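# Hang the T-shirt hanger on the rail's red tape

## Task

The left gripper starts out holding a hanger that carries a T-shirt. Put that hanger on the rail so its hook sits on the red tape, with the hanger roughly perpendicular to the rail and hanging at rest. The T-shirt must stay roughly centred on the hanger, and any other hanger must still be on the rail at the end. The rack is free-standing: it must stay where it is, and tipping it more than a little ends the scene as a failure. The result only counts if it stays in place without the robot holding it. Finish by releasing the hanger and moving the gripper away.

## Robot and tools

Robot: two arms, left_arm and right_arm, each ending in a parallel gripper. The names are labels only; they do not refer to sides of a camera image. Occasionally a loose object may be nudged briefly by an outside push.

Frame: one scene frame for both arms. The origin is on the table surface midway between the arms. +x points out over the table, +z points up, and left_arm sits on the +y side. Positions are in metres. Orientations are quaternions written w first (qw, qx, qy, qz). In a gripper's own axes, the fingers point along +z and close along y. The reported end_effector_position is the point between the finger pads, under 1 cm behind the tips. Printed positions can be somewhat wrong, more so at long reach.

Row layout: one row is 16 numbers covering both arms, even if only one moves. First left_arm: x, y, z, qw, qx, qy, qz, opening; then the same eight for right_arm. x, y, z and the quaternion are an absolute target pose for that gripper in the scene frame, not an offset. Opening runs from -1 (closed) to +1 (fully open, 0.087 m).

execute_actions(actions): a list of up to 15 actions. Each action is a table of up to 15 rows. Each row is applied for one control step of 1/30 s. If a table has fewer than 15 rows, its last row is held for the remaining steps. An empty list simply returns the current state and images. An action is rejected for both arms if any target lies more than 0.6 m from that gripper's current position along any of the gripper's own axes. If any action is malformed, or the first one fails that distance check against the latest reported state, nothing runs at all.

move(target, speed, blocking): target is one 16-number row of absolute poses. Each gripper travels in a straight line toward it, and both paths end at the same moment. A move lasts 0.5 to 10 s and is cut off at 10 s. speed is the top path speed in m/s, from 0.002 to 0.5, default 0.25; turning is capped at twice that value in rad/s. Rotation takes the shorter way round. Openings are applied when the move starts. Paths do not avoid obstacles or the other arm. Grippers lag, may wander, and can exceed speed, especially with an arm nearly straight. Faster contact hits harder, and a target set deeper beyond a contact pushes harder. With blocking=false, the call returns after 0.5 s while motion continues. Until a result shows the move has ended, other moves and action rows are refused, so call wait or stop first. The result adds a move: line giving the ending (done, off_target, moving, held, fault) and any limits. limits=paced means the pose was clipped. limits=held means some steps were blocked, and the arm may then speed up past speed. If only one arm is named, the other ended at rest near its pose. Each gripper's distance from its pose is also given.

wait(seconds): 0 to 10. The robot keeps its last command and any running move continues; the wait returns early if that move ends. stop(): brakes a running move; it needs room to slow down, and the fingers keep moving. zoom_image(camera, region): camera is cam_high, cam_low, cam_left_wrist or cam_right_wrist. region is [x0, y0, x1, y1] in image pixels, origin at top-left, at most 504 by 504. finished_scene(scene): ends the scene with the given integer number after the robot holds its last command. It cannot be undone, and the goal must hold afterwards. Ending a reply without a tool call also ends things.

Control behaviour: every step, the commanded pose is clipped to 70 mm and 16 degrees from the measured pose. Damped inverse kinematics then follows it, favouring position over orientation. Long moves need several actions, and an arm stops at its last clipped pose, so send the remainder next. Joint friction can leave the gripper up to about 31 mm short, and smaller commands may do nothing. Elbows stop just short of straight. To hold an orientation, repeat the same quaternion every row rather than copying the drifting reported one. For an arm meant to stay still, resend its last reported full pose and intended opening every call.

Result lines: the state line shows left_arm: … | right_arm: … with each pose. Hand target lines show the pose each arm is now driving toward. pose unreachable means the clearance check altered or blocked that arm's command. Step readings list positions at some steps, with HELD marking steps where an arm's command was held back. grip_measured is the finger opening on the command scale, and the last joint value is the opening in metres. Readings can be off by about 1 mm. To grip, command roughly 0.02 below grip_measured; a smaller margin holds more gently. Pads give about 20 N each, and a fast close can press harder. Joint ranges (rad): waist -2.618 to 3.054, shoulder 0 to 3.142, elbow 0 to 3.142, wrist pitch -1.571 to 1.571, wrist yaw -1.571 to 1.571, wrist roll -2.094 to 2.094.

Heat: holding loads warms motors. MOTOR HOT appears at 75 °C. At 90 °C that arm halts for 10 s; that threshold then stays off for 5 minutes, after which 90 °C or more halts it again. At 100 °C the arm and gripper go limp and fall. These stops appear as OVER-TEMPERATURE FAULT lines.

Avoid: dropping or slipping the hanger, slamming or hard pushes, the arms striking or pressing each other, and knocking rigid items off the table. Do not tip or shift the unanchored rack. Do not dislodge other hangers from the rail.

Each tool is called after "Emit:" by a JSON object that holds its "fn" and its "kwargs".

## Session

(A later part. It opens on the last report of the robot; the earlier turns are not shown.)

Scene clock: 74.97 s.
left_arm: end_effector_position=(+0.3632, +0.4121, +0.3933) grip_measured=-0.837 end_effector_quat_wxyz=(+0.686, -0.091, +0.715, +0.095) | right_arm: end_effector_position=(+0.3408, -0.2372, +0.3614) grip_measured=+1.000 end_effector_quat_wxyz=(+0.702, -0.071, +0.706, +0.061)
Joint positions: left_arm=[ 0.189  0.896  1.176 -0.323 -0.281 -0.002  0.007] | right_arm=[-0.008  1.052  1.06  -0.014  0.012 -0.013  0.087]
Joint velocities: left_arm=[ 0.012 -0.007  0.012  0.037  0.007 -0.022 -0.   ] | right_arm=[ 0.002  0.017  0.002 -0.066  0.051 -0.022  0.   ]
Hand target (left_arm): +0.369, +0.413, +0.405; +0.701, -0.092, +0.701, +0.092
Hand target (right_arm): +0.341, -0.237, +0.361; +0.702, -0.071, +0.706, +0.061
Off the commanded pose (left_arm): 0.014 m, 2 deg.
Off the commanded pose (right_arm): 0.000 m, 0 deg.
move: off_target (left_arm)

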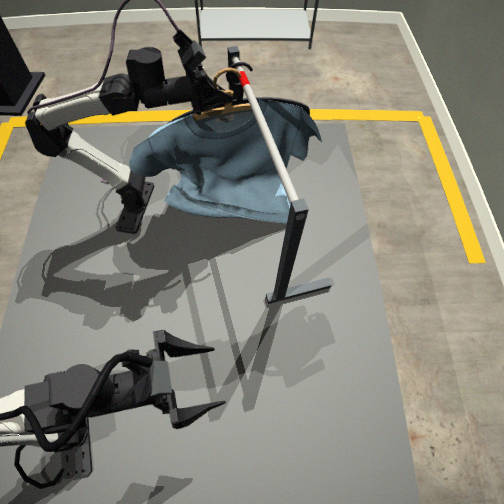

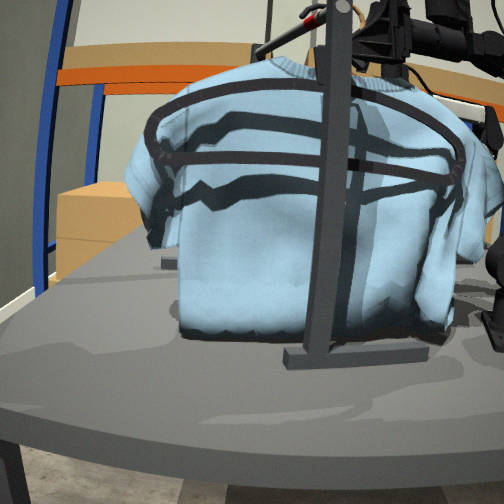

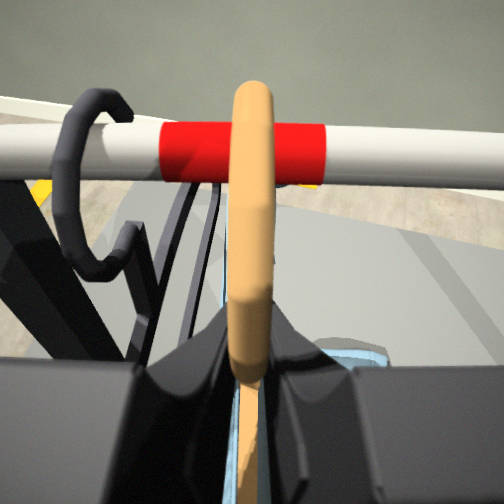

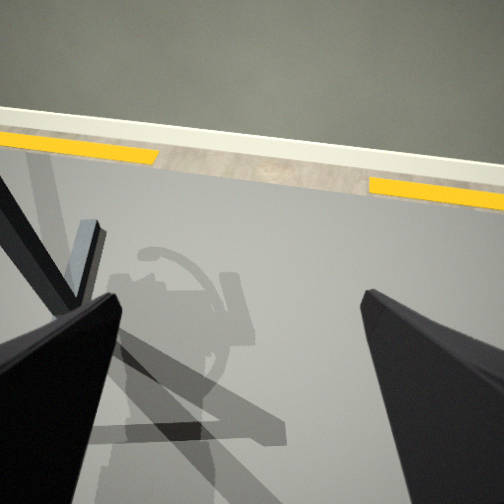

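Emit:
{"fn": "move", "kwargs": {"target": [0.36,0.411,0.425,0.701,-0.092,0.701,0.092,-1,0.3408,-0.2372,0.3614,0.702,-0.071,0.706,0.061,1], "speed": 0.06}}

Emit:
{"fn": "move", "kwargs": {"target": [0.405,0.423,0.425,0.701,-0.092,0.701,0.092,-1,0.3408,-0.2372,0.3614,0.702,-0.071,0.706,0.061,1], "speed": 0.06}}

Emit:
{"fn": "zoom_image", "kwargs": {"camera": "cam_high", "region": [140,20,300,140]}}

Emit:
{"fn": "zoom_image", "kwargs": {"camera": "cam_low", "region": [250,0,450,100]}}

Scene clock: 81.30 s.
left_arm: end_effector_position=(+0.3570, +0.4120, +0.4161) grip_measured=-0.837 end_effector_quat_wxyz=(+0.694, -0.092, +0.708, +0.093) | right_arm: end_effector_position=(+0.3408, -0.2372, +0.3614) grip_measured=+1.000 end_effector_quat_wxyz=(+0.702, -0.071, +0.706, +0.061)
Joint positions: left_arm=[ 0.189  0.907  1.262 -0.375 -0.28  -0.002  0.007] | right_arm=[-0.008  1.052  1.06  -0.014  0.012 -0.013  0.087]
Joint velocities: left_arm=[-0.022 -0.002 -0.002 -0.051 -0.037 -0.007  0.001] | right_arm=[ 0.002 -0.022 -0.007 -0.095 -0.007 -0.007  0.   ]
Hand target (left_arm): +0.360, +0.411, +0.425; +0.701, -0.092, +0.701, +0.092
Hand target (right_arm): +0.341, -0.237, +0.361; +0.702, -0.071, +0.706, +0.061
Off the commanded pose (left_arm): 0.009 m, 1 deg.
Off the commanded pose (right_arm): 0.000 m, 0 deg.
move: done

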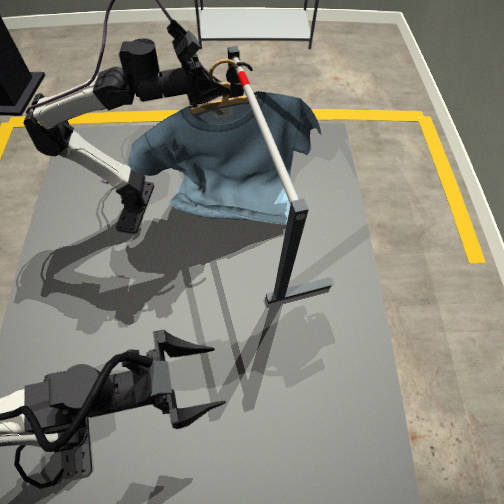

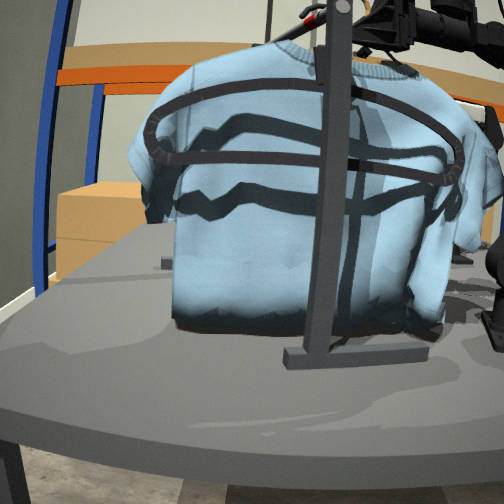

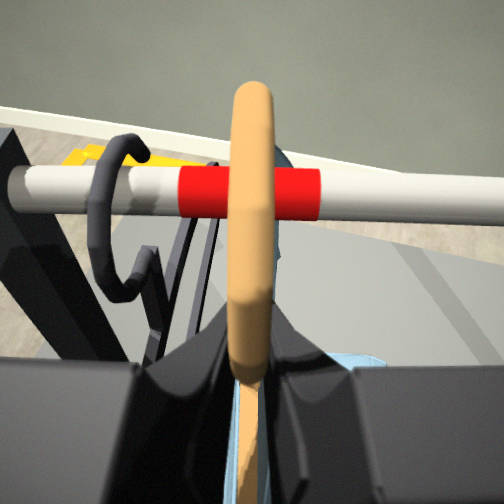

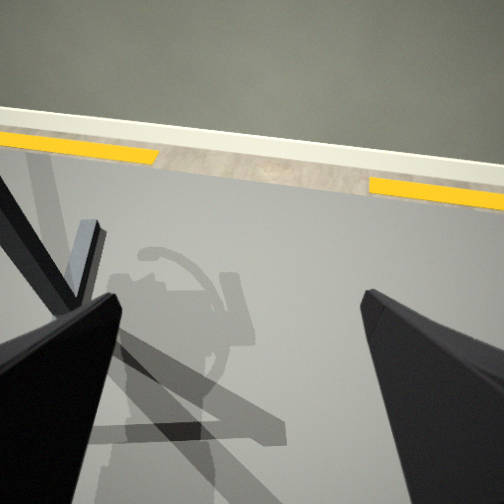

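Scene clock: 82.47 s.
left_arm: end_effector_position=(+0.3984, +0.4217, +0.4027) grip_measured=-0.837 end_effector_quat_wxyz=(+0.675, -0.091, +0.726, +0.095) | right_arm: end_effector_position=(+0.3408, -0.2372, +0.3614) grip_measured=+1.000 end_effector_quat_wxyz=(+0.702, -0.071, +0.706, +0.061)
Joint positions: left_arm=[ 0.245  1.049  1.302 -0.324 -0.226 -0.002  0.007] | right_arm=[-0.008  1.052  1.06  -0.014  0.012 -0.013  0.087]
Joint velocities: left_arm=[-0.007 -0.002 -0.022 -0.022 -0.007  0.007  0.001] | right_arm=[ 0.002  0.007  0.012 -0.022  0.007  0.022  0.   ]
Hand target (left_arm): +0.403, +0.423, +0.425; +0.701, -0.092, +0.701, +0.092
Hand target (right_arm): +0.341, -0.237, +0.361; +0.702, -0.071, +0.706, +0.061
Off the commanded pose (left_arm): 0.023 m, 4 deg.
Off the commanded pose (right_arm): 0.000 m, 0 deg.
move: off_target (left_arm)

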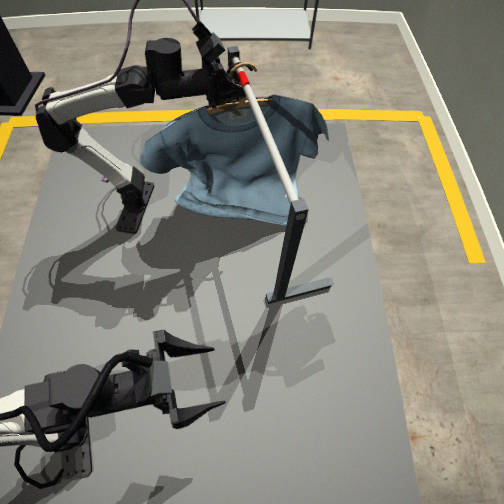

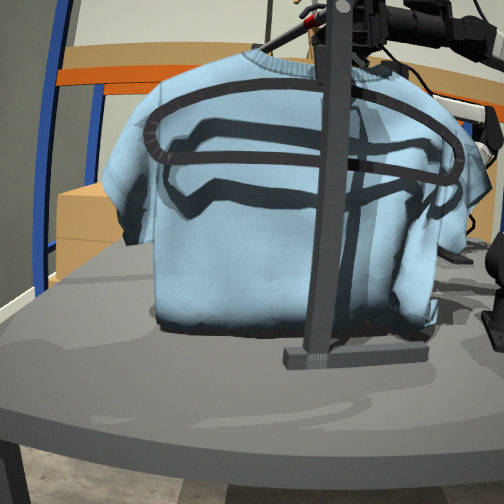

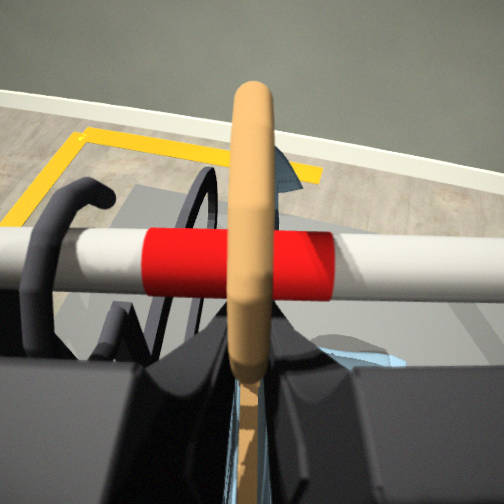

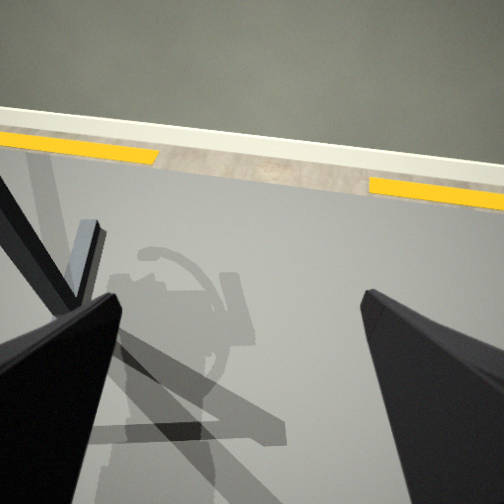

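Region (140, 20, 300, 140) of cam_high's 504x504 image, scaled by 3.150, with more detail than that image has; it fills the top 378 rows of this view, and the rest is white.

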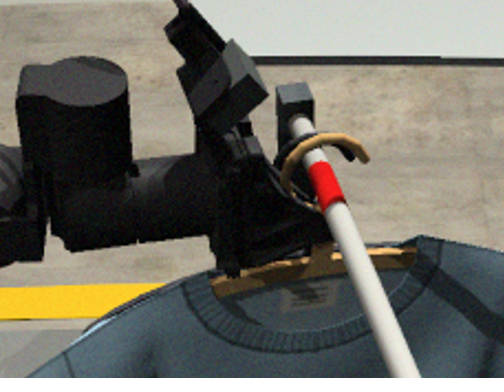

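Region (250, 0, 450, 100) of cam_low's 504x504 image, scaled by 2.520, with more detail than that image has.

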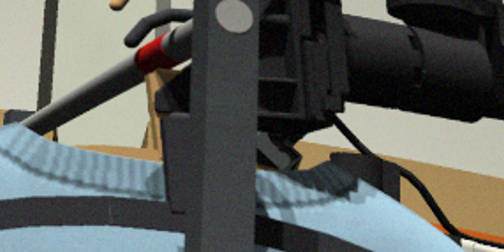

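Gripper is pressing up on the rail; lower, release partially, retreat.

Emit:
{"fn": "move", "kwargs": {"target": [0.398,0.422,0.385,0.701,-0.092,0.701,0.092,-1,0.3408,-0.2372,0.3614,0.702,-0.071,0.706,0.061,1], "speed": 0.05}}

Emit:
{"fn": "move", "kwargs": {"target": [0.398,0.422,0.385,0.701,-0.092,0.701,0.092,-0.3,0.3408,-0.2372,0.3614,0.702,-0.071,0.706,0.061,1]}}

Emit:
{"fn": "move", "kwargs": {"target": [0.28,0.39,0.42,0.701,-0.092,0.701,0.092,-0.3,0.3408,-0.2372,0.3614,0.702,-0.071,0.706,0.061,1], "speed": 0.1}}

Emit:
{"fn": "wait", "kwargs": {"seconds": 3}}

Scene clock: 95.23 s.
left_arm: end_effector_position=(+0.4011, +0.4219, +0.3690) grip_measured=-0.837 end_effector_quat_wxyz=(+0.677, -0.092, +0.724, +0.095) | right_arm: end_effector_position=(+0.3408, -0.2372, +0.3614) grip_measured=+1.000 end_effector_quat_wxyz=(+0.702, -0.071, +0.706, +0.061)
Joint positions: left_arm=[ 0.245  1.002  1.131 -0.195 -0.226 -0.002  0.007] | right_arm=[-0.008  1.052  1.06  -0.014  0.012 -0.013  0.087]
Joint velocities: left_arm=[ 0.002  0.002  0.002  0.081  0.066 -0.11   0.   ] | right_arm=[ 0.002  0.002  0.007 -0.037 -0.022 -0.007  0.   ]
Hand target (left_arm): +0.397, +0.422, +0.385; +0.701, -0.092, +0.702, +0.093
Hand target (right_arm): +0.341, -0.237, +0.361; +0.702, -0.071, +0.706, +0.061
Off the commanded pose (left_arm): 0.016 m, 4 deg.
Off the commanded pose (right_arm): 0.000 m, 0 deg.
move: off_target (left_arm)

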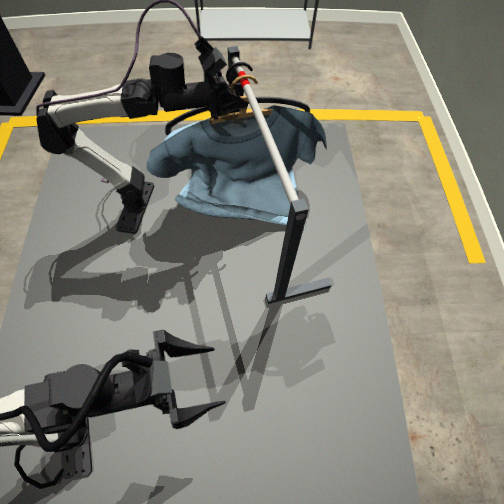

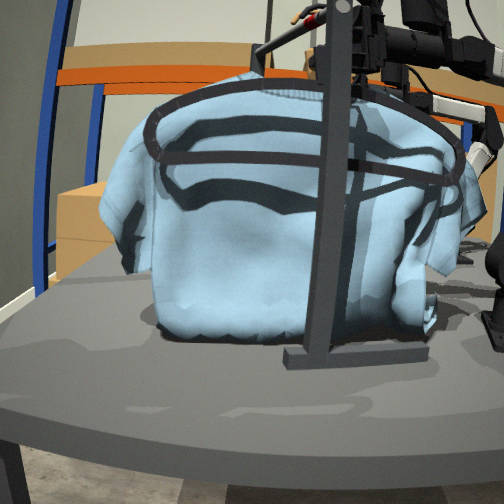

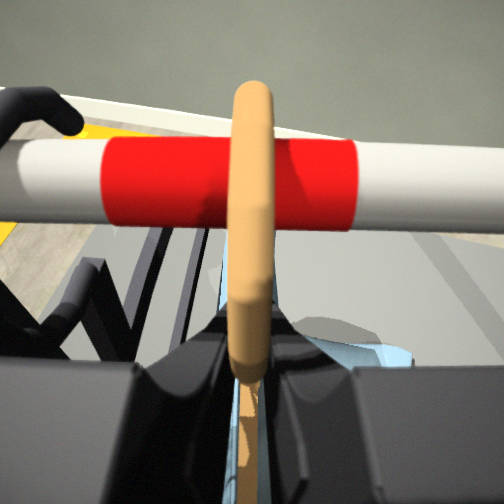

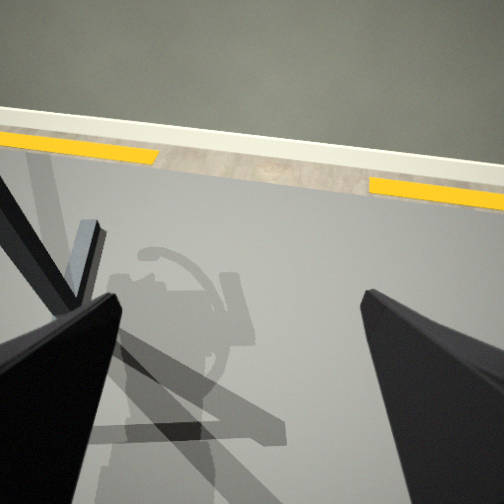

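Scene clock: 96.00 s.
left_arm: end_effector_position=(+0.4033, +0.4220, +0.3793) grip_measured=-0.300 end_effector_quat_wxyz=(+0.692, -0.093, +0.709, +0.094) | right_arm: end_effector_position=(+0.3408, -0.2372, +0.3614) grip_measured=+1.000 end_effector_quat_wxyz=(+0.702, -0.071, +0.706, +0.061)
Joint positions: left_arm=[ 0.245  1.002  1.131 -0.153 -0.226 -0.002  0.031] | right_arm=[-0.008  1.052  1.06  -0.014  0.012 -0.013  0.087]
Joint velocities: left_arm=[-0.012  0.002  0.002  0.007 -0.007  0.051  0.001] | right_arm=[-0.002  0.002  0.007 -0.022  0.037  0.022  0.   ]
Hand target (left_arm): +0.398, +0.422, +0.385; +0.701, -0.092, +0.701, +0.092
Hand target (right_arm): +0.341, -0.237, +0.361; +0.702, -0.071, +0.706, +0.061
Off the commanded pose (left_arm): 0.008 m, 1 deg.
Off the commanded pose (right_arm): 0.000 m, 0 deg.
move: done

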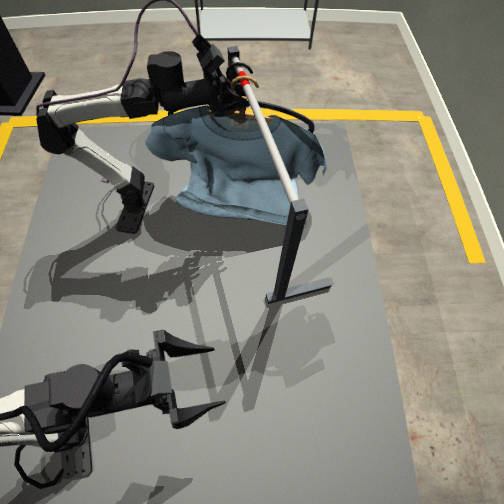

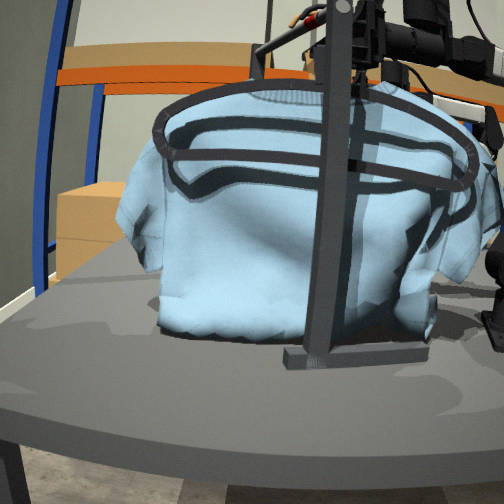

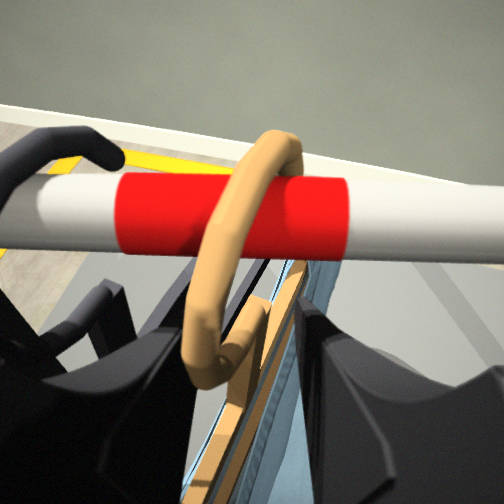

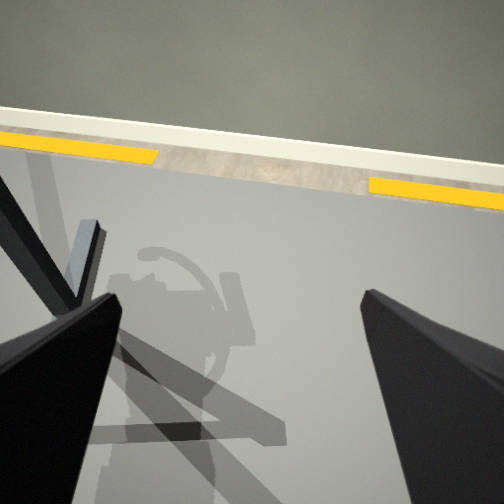

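Scene clock: 98.00 s.
left_arm: end_effector_position=(+0.2886, +0.3865, +0.4166) grip_measured=-0.300 end_effector_quat_wxyz=(+0.700, -0.090, +0.702, +0.090) | right_arm: end_effector_position=(+0.3408, -0.2372, +0.3614) grip_measured=+1.000 end_effector_quat_wxyz=(+0.702, -0.071, +0.706, +0.061)
Joint positions: left_arm=[-0.157  0.708  1.229 -0.526 -0.62  -0.002  0.031] | right_arm=[-0.008  1.052  1.06  -0.014  0.012 -0.013  0.087]
Joint velocities: left_arm=[ 0.002 -0.002  0.002  0.037  0.007 -0.066  0.001] | right_arm=[-0.007 -0.017 -0.002  0.095 -0.095 -0.022  0.   ]
Hand target (left_arm): +0.282, +0.389, +0.420; +0.702, -0.091, +0.701, +0.093
Hand target (right_arm): +0.341, -0.237, +0.361; +0.702, -0.071, +0.706, +0.061
Off the commanded pose (left_arm): 0.010 m, 0 deg.
Off the commanded pose (right_arm): 0.000 m, 0 deg.
move: done

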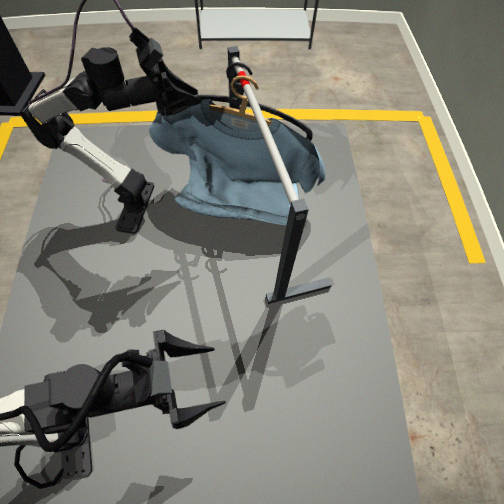

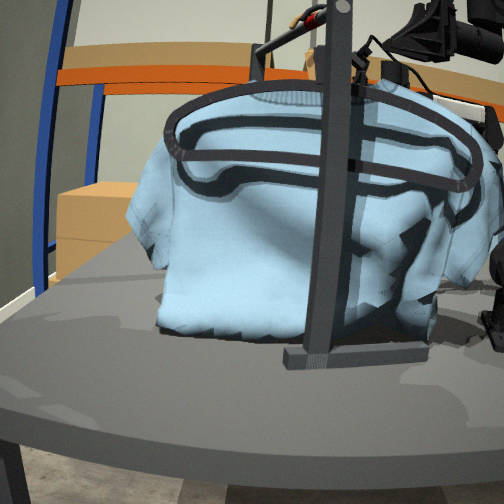

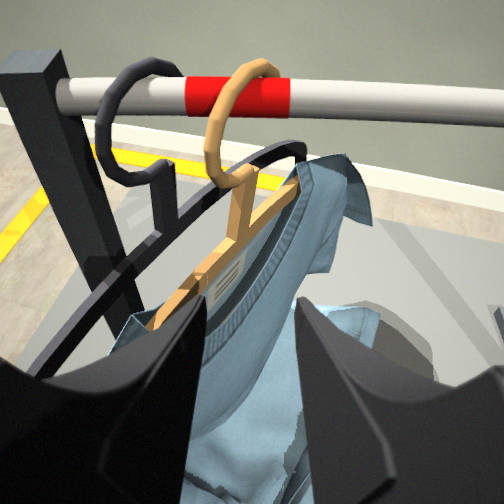

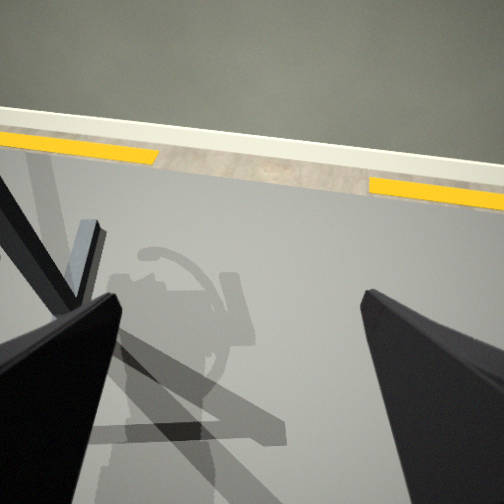

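Scene clock: 101.00 s.
left_arm: end_effector_position=(+0.2884, +0.3869, +0.4165) grip_measured=-0.300 end_effector_quat_wxyz=(+0.700, -0.091, +0.703, +0.092) | right_arm: end_effector_position=(+0.3408, -0.2372, +0.3614) grip_measured=+1.000 end_effector_quat_wxyz=(+0.702, -0.071, +0.706, +0.061)
Joint positions: left_arm=[-0.157  0.708  1.229 -0.526 -0.623 -0.002  0.031] | right_arm=[-0.008  1.052  1.06  -0.014  0.012 -0.013  0.087]
Joint velocities: left_arm=[ 0.002 -0.002  0.012 -0.007  0.007  0.022 -0.001] | right_arm=[ 0.002 -0.007 -0.032 -0.066 -0.022  0.022  0.   ]
Hand target (left_arm): +0.282, +0.389, +0.420; +0.702, -0.091, +0.701, +0.093
Hand target (right_arm): +0.341, -0.237, +0.361; +0.702, -0.071, +0.706, +0.061
Off the commanded pose (left_arm): 0.010 m, 0 deg.
Off the commanded pose (right_arm): 0.000 m, 0 deg.
wait: 3.00 s; at rest by 0.17 s

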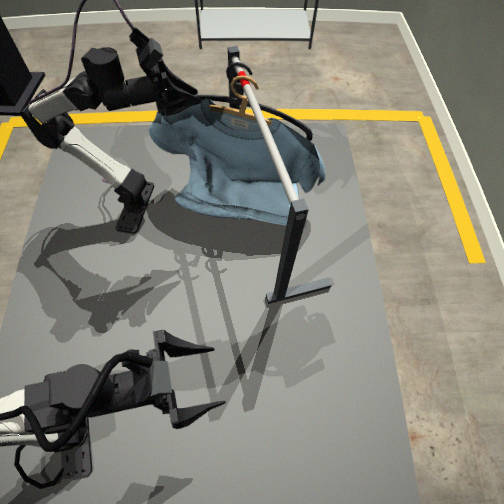

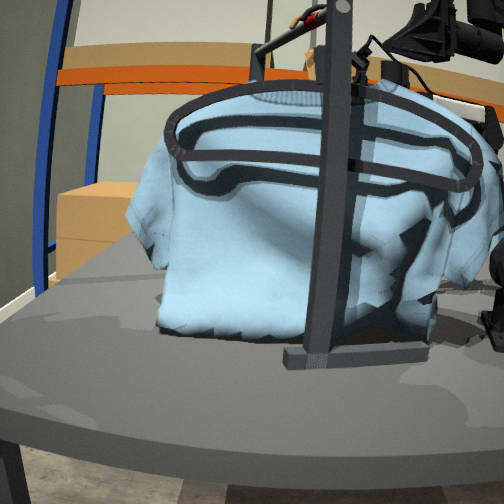

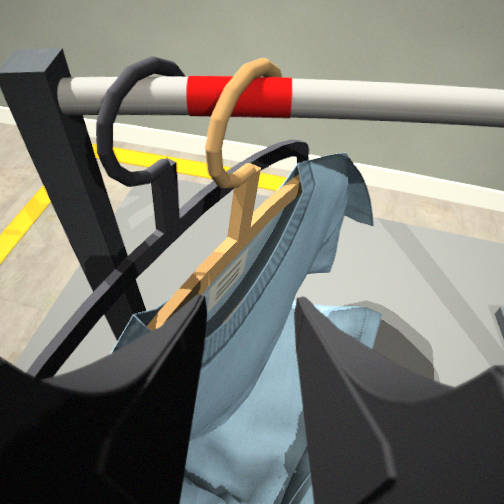

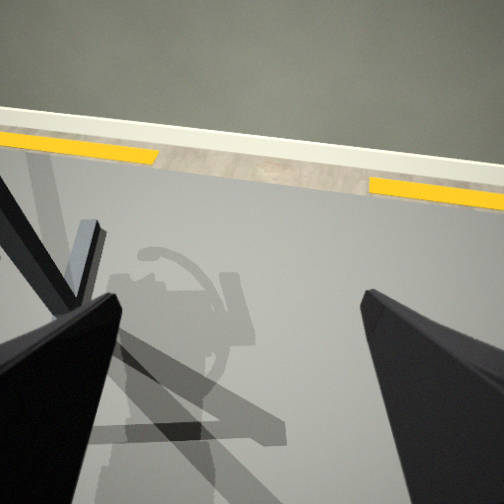

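Emit:
{"fn": "move", "kwargs": {"target": [0.29,0.56,0.42,0.701,-0.092,0.701,0.092,-1,0.3408,-0.2372,0.3614,0.702,-0.071,0.706,0.061,1], "speed": 0.2}}

Emit:
{"fn": "move", "kwargs": {"target": [0.29,0.56,0.32,0.701,-0.092,0.701,0.092,-1,0.3408,-0.2372,0.3614,0.702,-0.071,0.706,0.061,1], "speed": 0.15}}

Emit:
{"fn": "move", "kwargs": {"target": [0.29,0.43,0.32,0.701,-0.092,0.701,0.092,-1,0.3408,-0.2372,0.3614,0.702,-0.071,0.706,0.061,1], "speed": 0.06}}

Scene clock: 107.87 s.
left_arm: end_effector_position=(+0.2870, +0.5538, +0.4155) grip_measured=-1.000 end_effector_quat_wxyz=(+0.699, -0.098, +0.703, +0.090) | right_arm: end_effector_position=(+0.3408, -0.2372, +0.3614) grip_measured=+1.000 end_effector_quat_wxyz=(+0.702, -0.071, +0.706, +0.061)
Joint positions: left_arm=[ 1.313  0.949  1.255 -0.316  0.84  -0.003  0.   ] | right_arm=[-0.008  1.052  1.06  -0.014  0.012 -0.013  0.087]
Joint velocities: left_arm=[-0.002  0.002  0.002  0.007  0.022  0.007  0.   ] | right_arm=[ 0.002  0.002 -0.007  0.022  0.022  0.022  0.   ]
Hand target (left_arm): +0.288, +0.557, +0.420; +0.702, -0.095, +0.700, +0.089
Hand target (right_arm): +0.341, -0.237, +0.361; +0.702, -0.071, +0.706, +0.061
Off the commanded pose (left_arm): 0.008 m, 1 deg.
Off the commanded pose (right_arm): 0.000 m, 0 deg.
move: done

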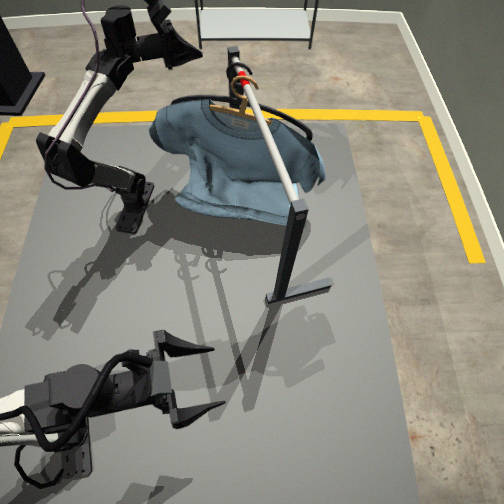

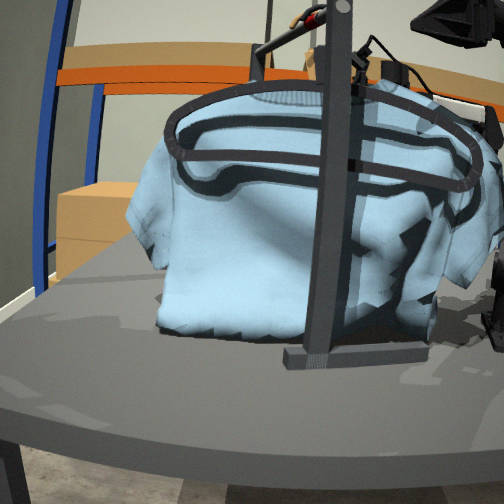

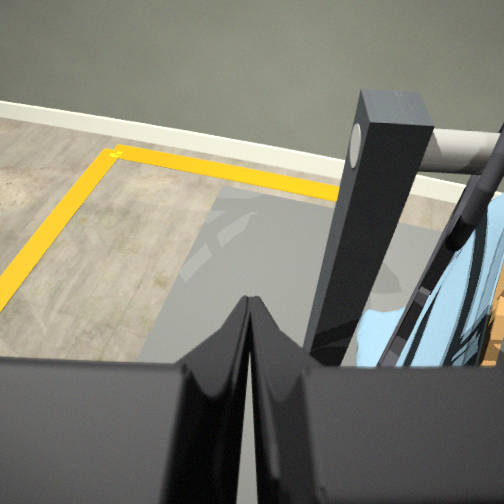

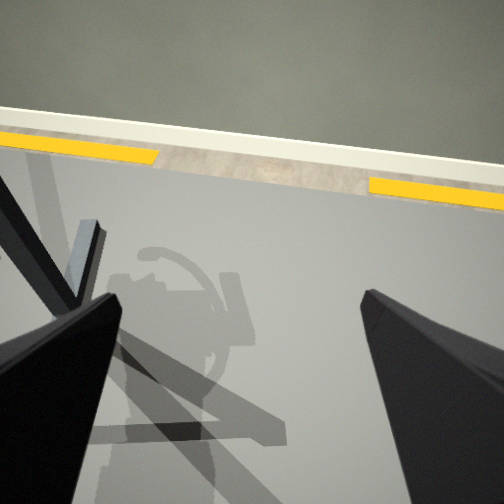

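Scene clock: 109.17 s.
left_arm: end_effector_position=(+0.2921, +0.5645, +0.3188) grip_measured=-1.000 end_effector_quat_wxyz=(+0.697, -0.098, +0.705, +0.090) | right_arm: end_effector_position=(+0.3408, -0.2372, +0.3614) grip_measured=+1.000 end_effector_quat_wxyz=(+0.702, -0.071, +0.706, +0.061)
Joint positions: left_arm=[1.313 0.855 0.82  0.016 0.84  0.005 0.   ] | right_arm=[-0.008  1.052  1.06  -0.014  0.012 -0.013  0.087]
Joint velocities: left_arm=[-0.002  0.002 -0.017  0.037  0.007 -0.007  0.   ] | right_arm=[-0.022  0.027  0.007 -0.022  0.022 -0.007  0.   ]
Hand target (left_arm): +0.290, +0.560, +0.319; +0.701, -0.092, +0.701, +0.092
Hand target (right_arm): +0.341, -0.237, +0.361; +0.702, -0.071, +0.706, +0.061
Off the commanded pose (left_arm): 0.005 m, 1 deg.
Off the commanded pose (right_arm): 0.000 m, 0 deg.
move: done

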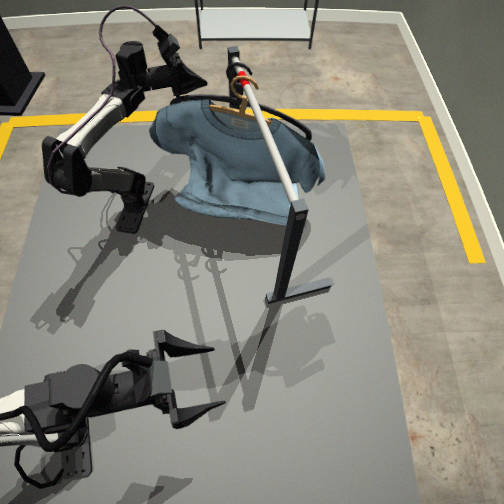

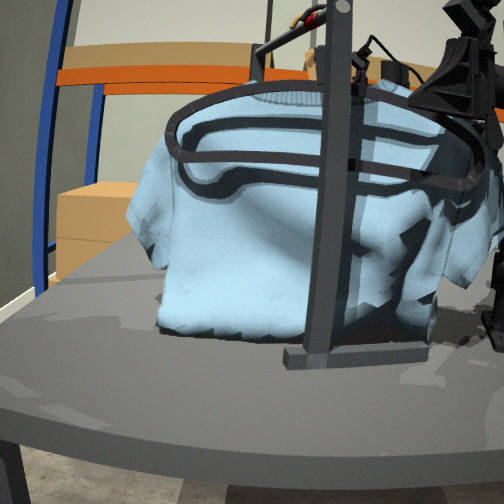

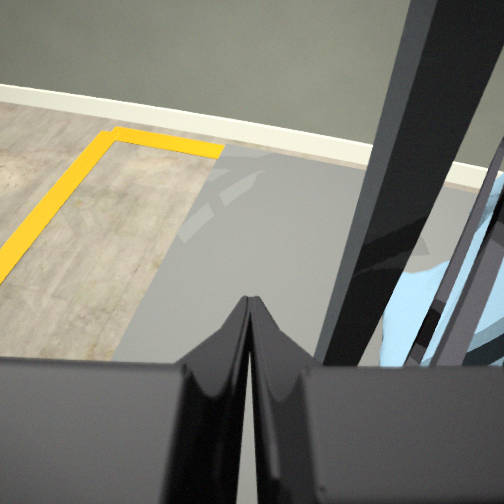

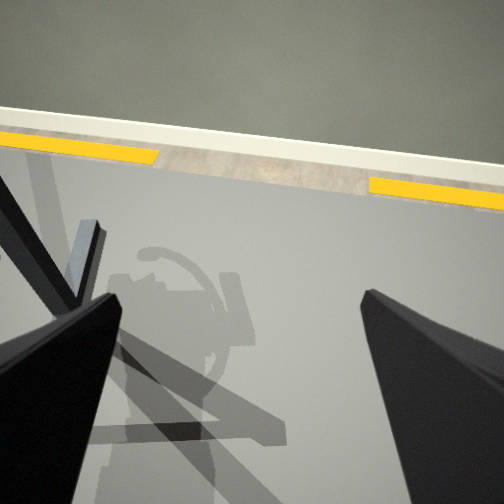

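Scene clock: 112.03 s.
left_arm: end_effector_position=(+0.2952, +0.4329, +0.3285) grip_measured=-1.000 end_effector_quat_wxyz=(+0.707, -0.088, +0.695, +0.093) | right_arm: end_effector_position=(+0.3408, -0.2372, +0.3614) grip_measured=+1.000 end_effector_quat_wxyz=(+0.702, -0.071, +0.706, +0.061)
Joint positions: left_arm=[ 0.449  0.492  0.782 -0.271 -0.014  0.005  0.   ] | right_arm=[-0.008  1.052  1.06  -0.014  0.012 -0.013  0.087]
Joint velocities: left_arm=[ 0.002  0.002 -0.012 -0.022 -0.037 -0.007  0.   ] | right_arm=[-0.002  0.002  0.007 -0.007 -0.022 -0.007  0.   ]
Hand target (left_arm): +0.292, +0.432, +0.319; +0.700, -0.090, +0.702, +0.094
Hand target (right_arm): +0.341, -0.237, +0.361; +0.702, -0.071, +0.706, +0.061
Off the commanded pose (left_arm): 0.010 m, 1 deg.
Off the commanded pose (right_arm): 0.000 m, 0 deg.
move: done

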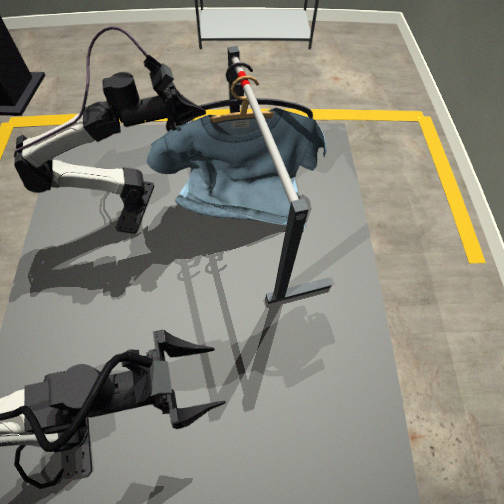

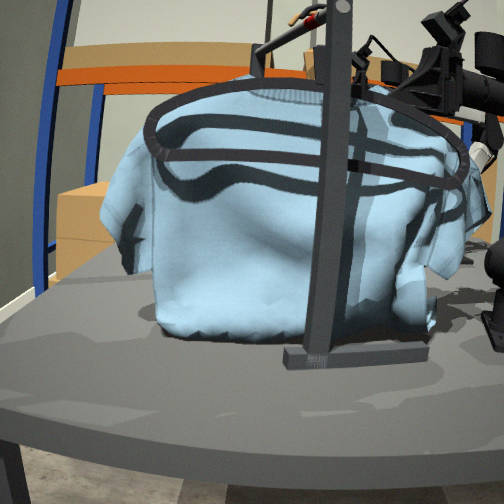

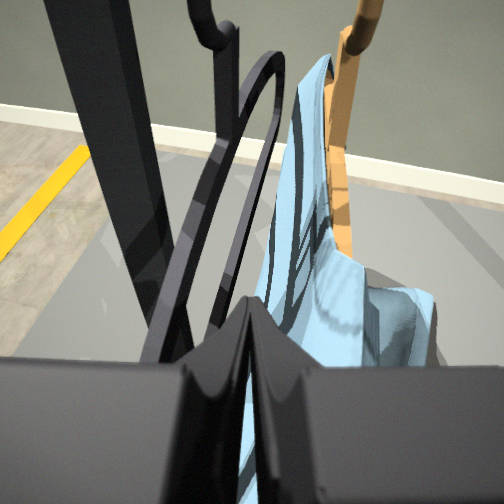

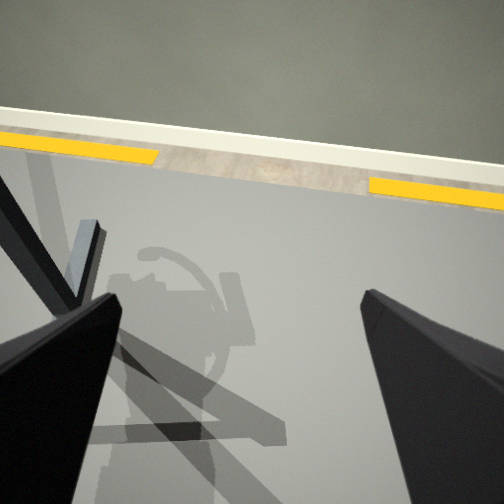

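Gripper slipped between the two; mine is straight. Lift out.

Emit:
{"fn": "move", "kwargs": {"target": [0.27,0.42,0.45,0.701,-0.092,0.701,0.092,-1,0.3408,-0.2372,0.3614,0.702,-0.071,0.706,0.061,1], "speed": 0.1}}

Emit:
{"fn": "wait", "kwargs": {"seconds": 3}}

Scene clock: 116.87 s.
left_arm: end_effector_position=(+0.2660, +0.4197, +0.4544) grip_measured=-1.000 end_effector_quat_wxyz=(+0.711, -0.089, +0.692, +0.093) | right_arm: end_effector_position=(+0.3408, -0.2372, +0.3614) grip_measured=+1.000 end_effector_quat_wxyz=(+0.702, -0.071, +0.706, +0.061)
Joint positions: left_arm=[ 0.325  0.721  1.406 -0.657 -0.14   0.005  0.   ] | right_arm=[-0.008  1.052  1.06  -0.014  0.012 -0.013  0.087]
Joint velocities: left_arm=[-0.022  0.002 -0.002 -0.066  0.037 -0.051  0.   ] | right_arm=[-0.002 -0.012 -0.017 -0.007  0.037 -0.037  0.   ]
Hand target (left_arm): +0.270, +0.420, +0.451; +0.701, -0.091, +0.701, +0.092
Hand target (right_arm): +0.341, -0.237, +0.361; +0.702, -0.071, +0.706, +0.061
Off the commanded pose (left_arm): 0.006 m, 2 deg.
Off the commanded pose (right_arm): 0.000 m, 0 deg.
move: done

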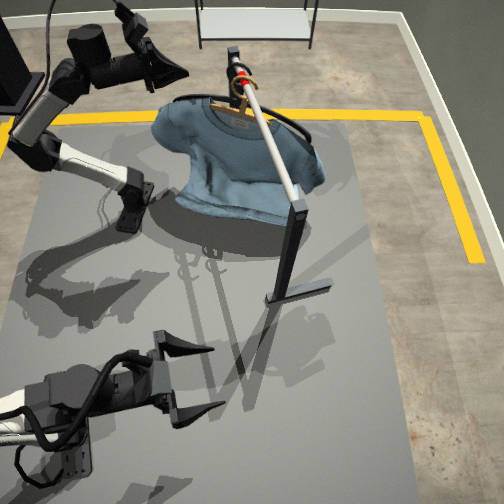

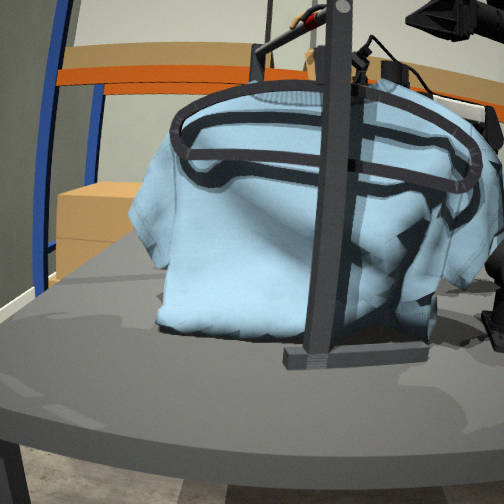

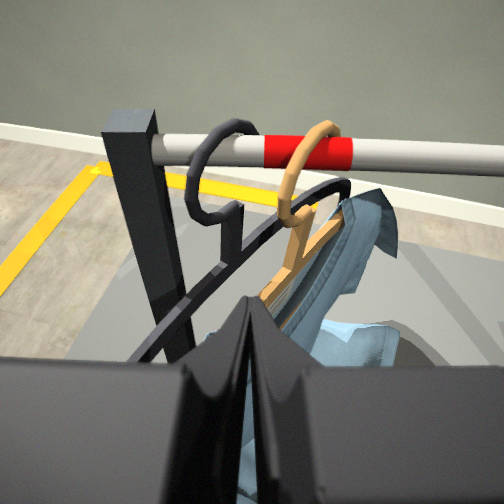

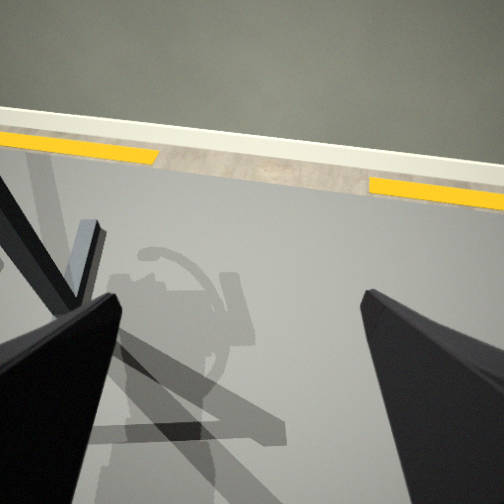

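Scene clock: 119.87 s.
left_arm: end_effector_position=(+0.2659, +0.4199, +0.4541) grip_measured=-1.000 end_effector_quat_wxyz=(+0.710, -0.090, +0.692, +0.093) | right_arm: end_effector_position=(+0.3408, -0.2372, +0.3614) grip_measured=+1.000 end_effector_quat_wxyz=(+0.702, -0.071, +0.706, +0.061)
Joint positions: left_arm=[ 0.325  0.721  1.406 -0.658 -0.141  0.005  0.   ] | right_arm=[-0.008  1.052  1.06  -0.014  0.012 -0.013  0.087]
Joint velocities: left_arm=[ 0.022 -0.017  0.012 -0.022  0.022 -0.022  0.   ] | right_arm=[-0.002  0.007 -0.007  0.037 -0.022 -0.066  0.   ]
Hand target (left_arm): +0.270, +0.420, +0.451; +0.701, -0.091, +0.701, +0.092
Hand target (right_arm): +0.341, -0.237, +0.361; +0.702, -0.071, +0.706, +0.061
Off the commanded pose (left_arm): 0.006 m, 2 deg.
Off the commanded pose (right_arm): 0.000 m, 0 deg.
wait: 3.00 s; at rest by 0.17 s

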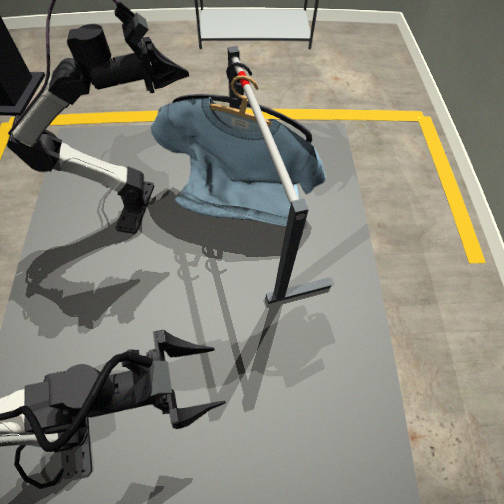

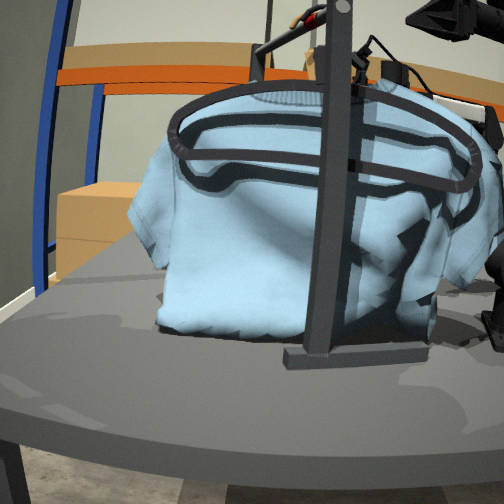

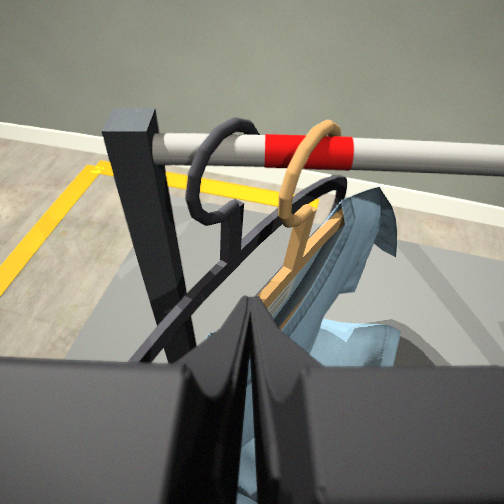

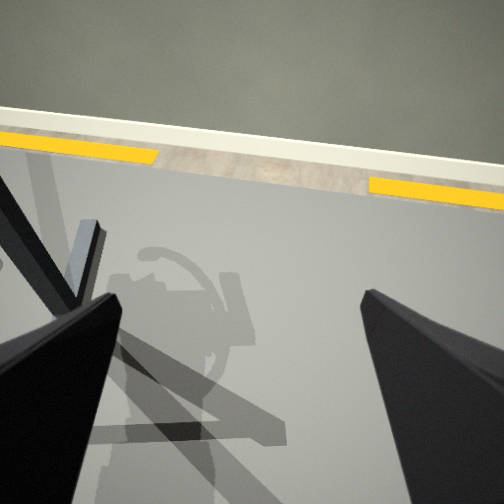

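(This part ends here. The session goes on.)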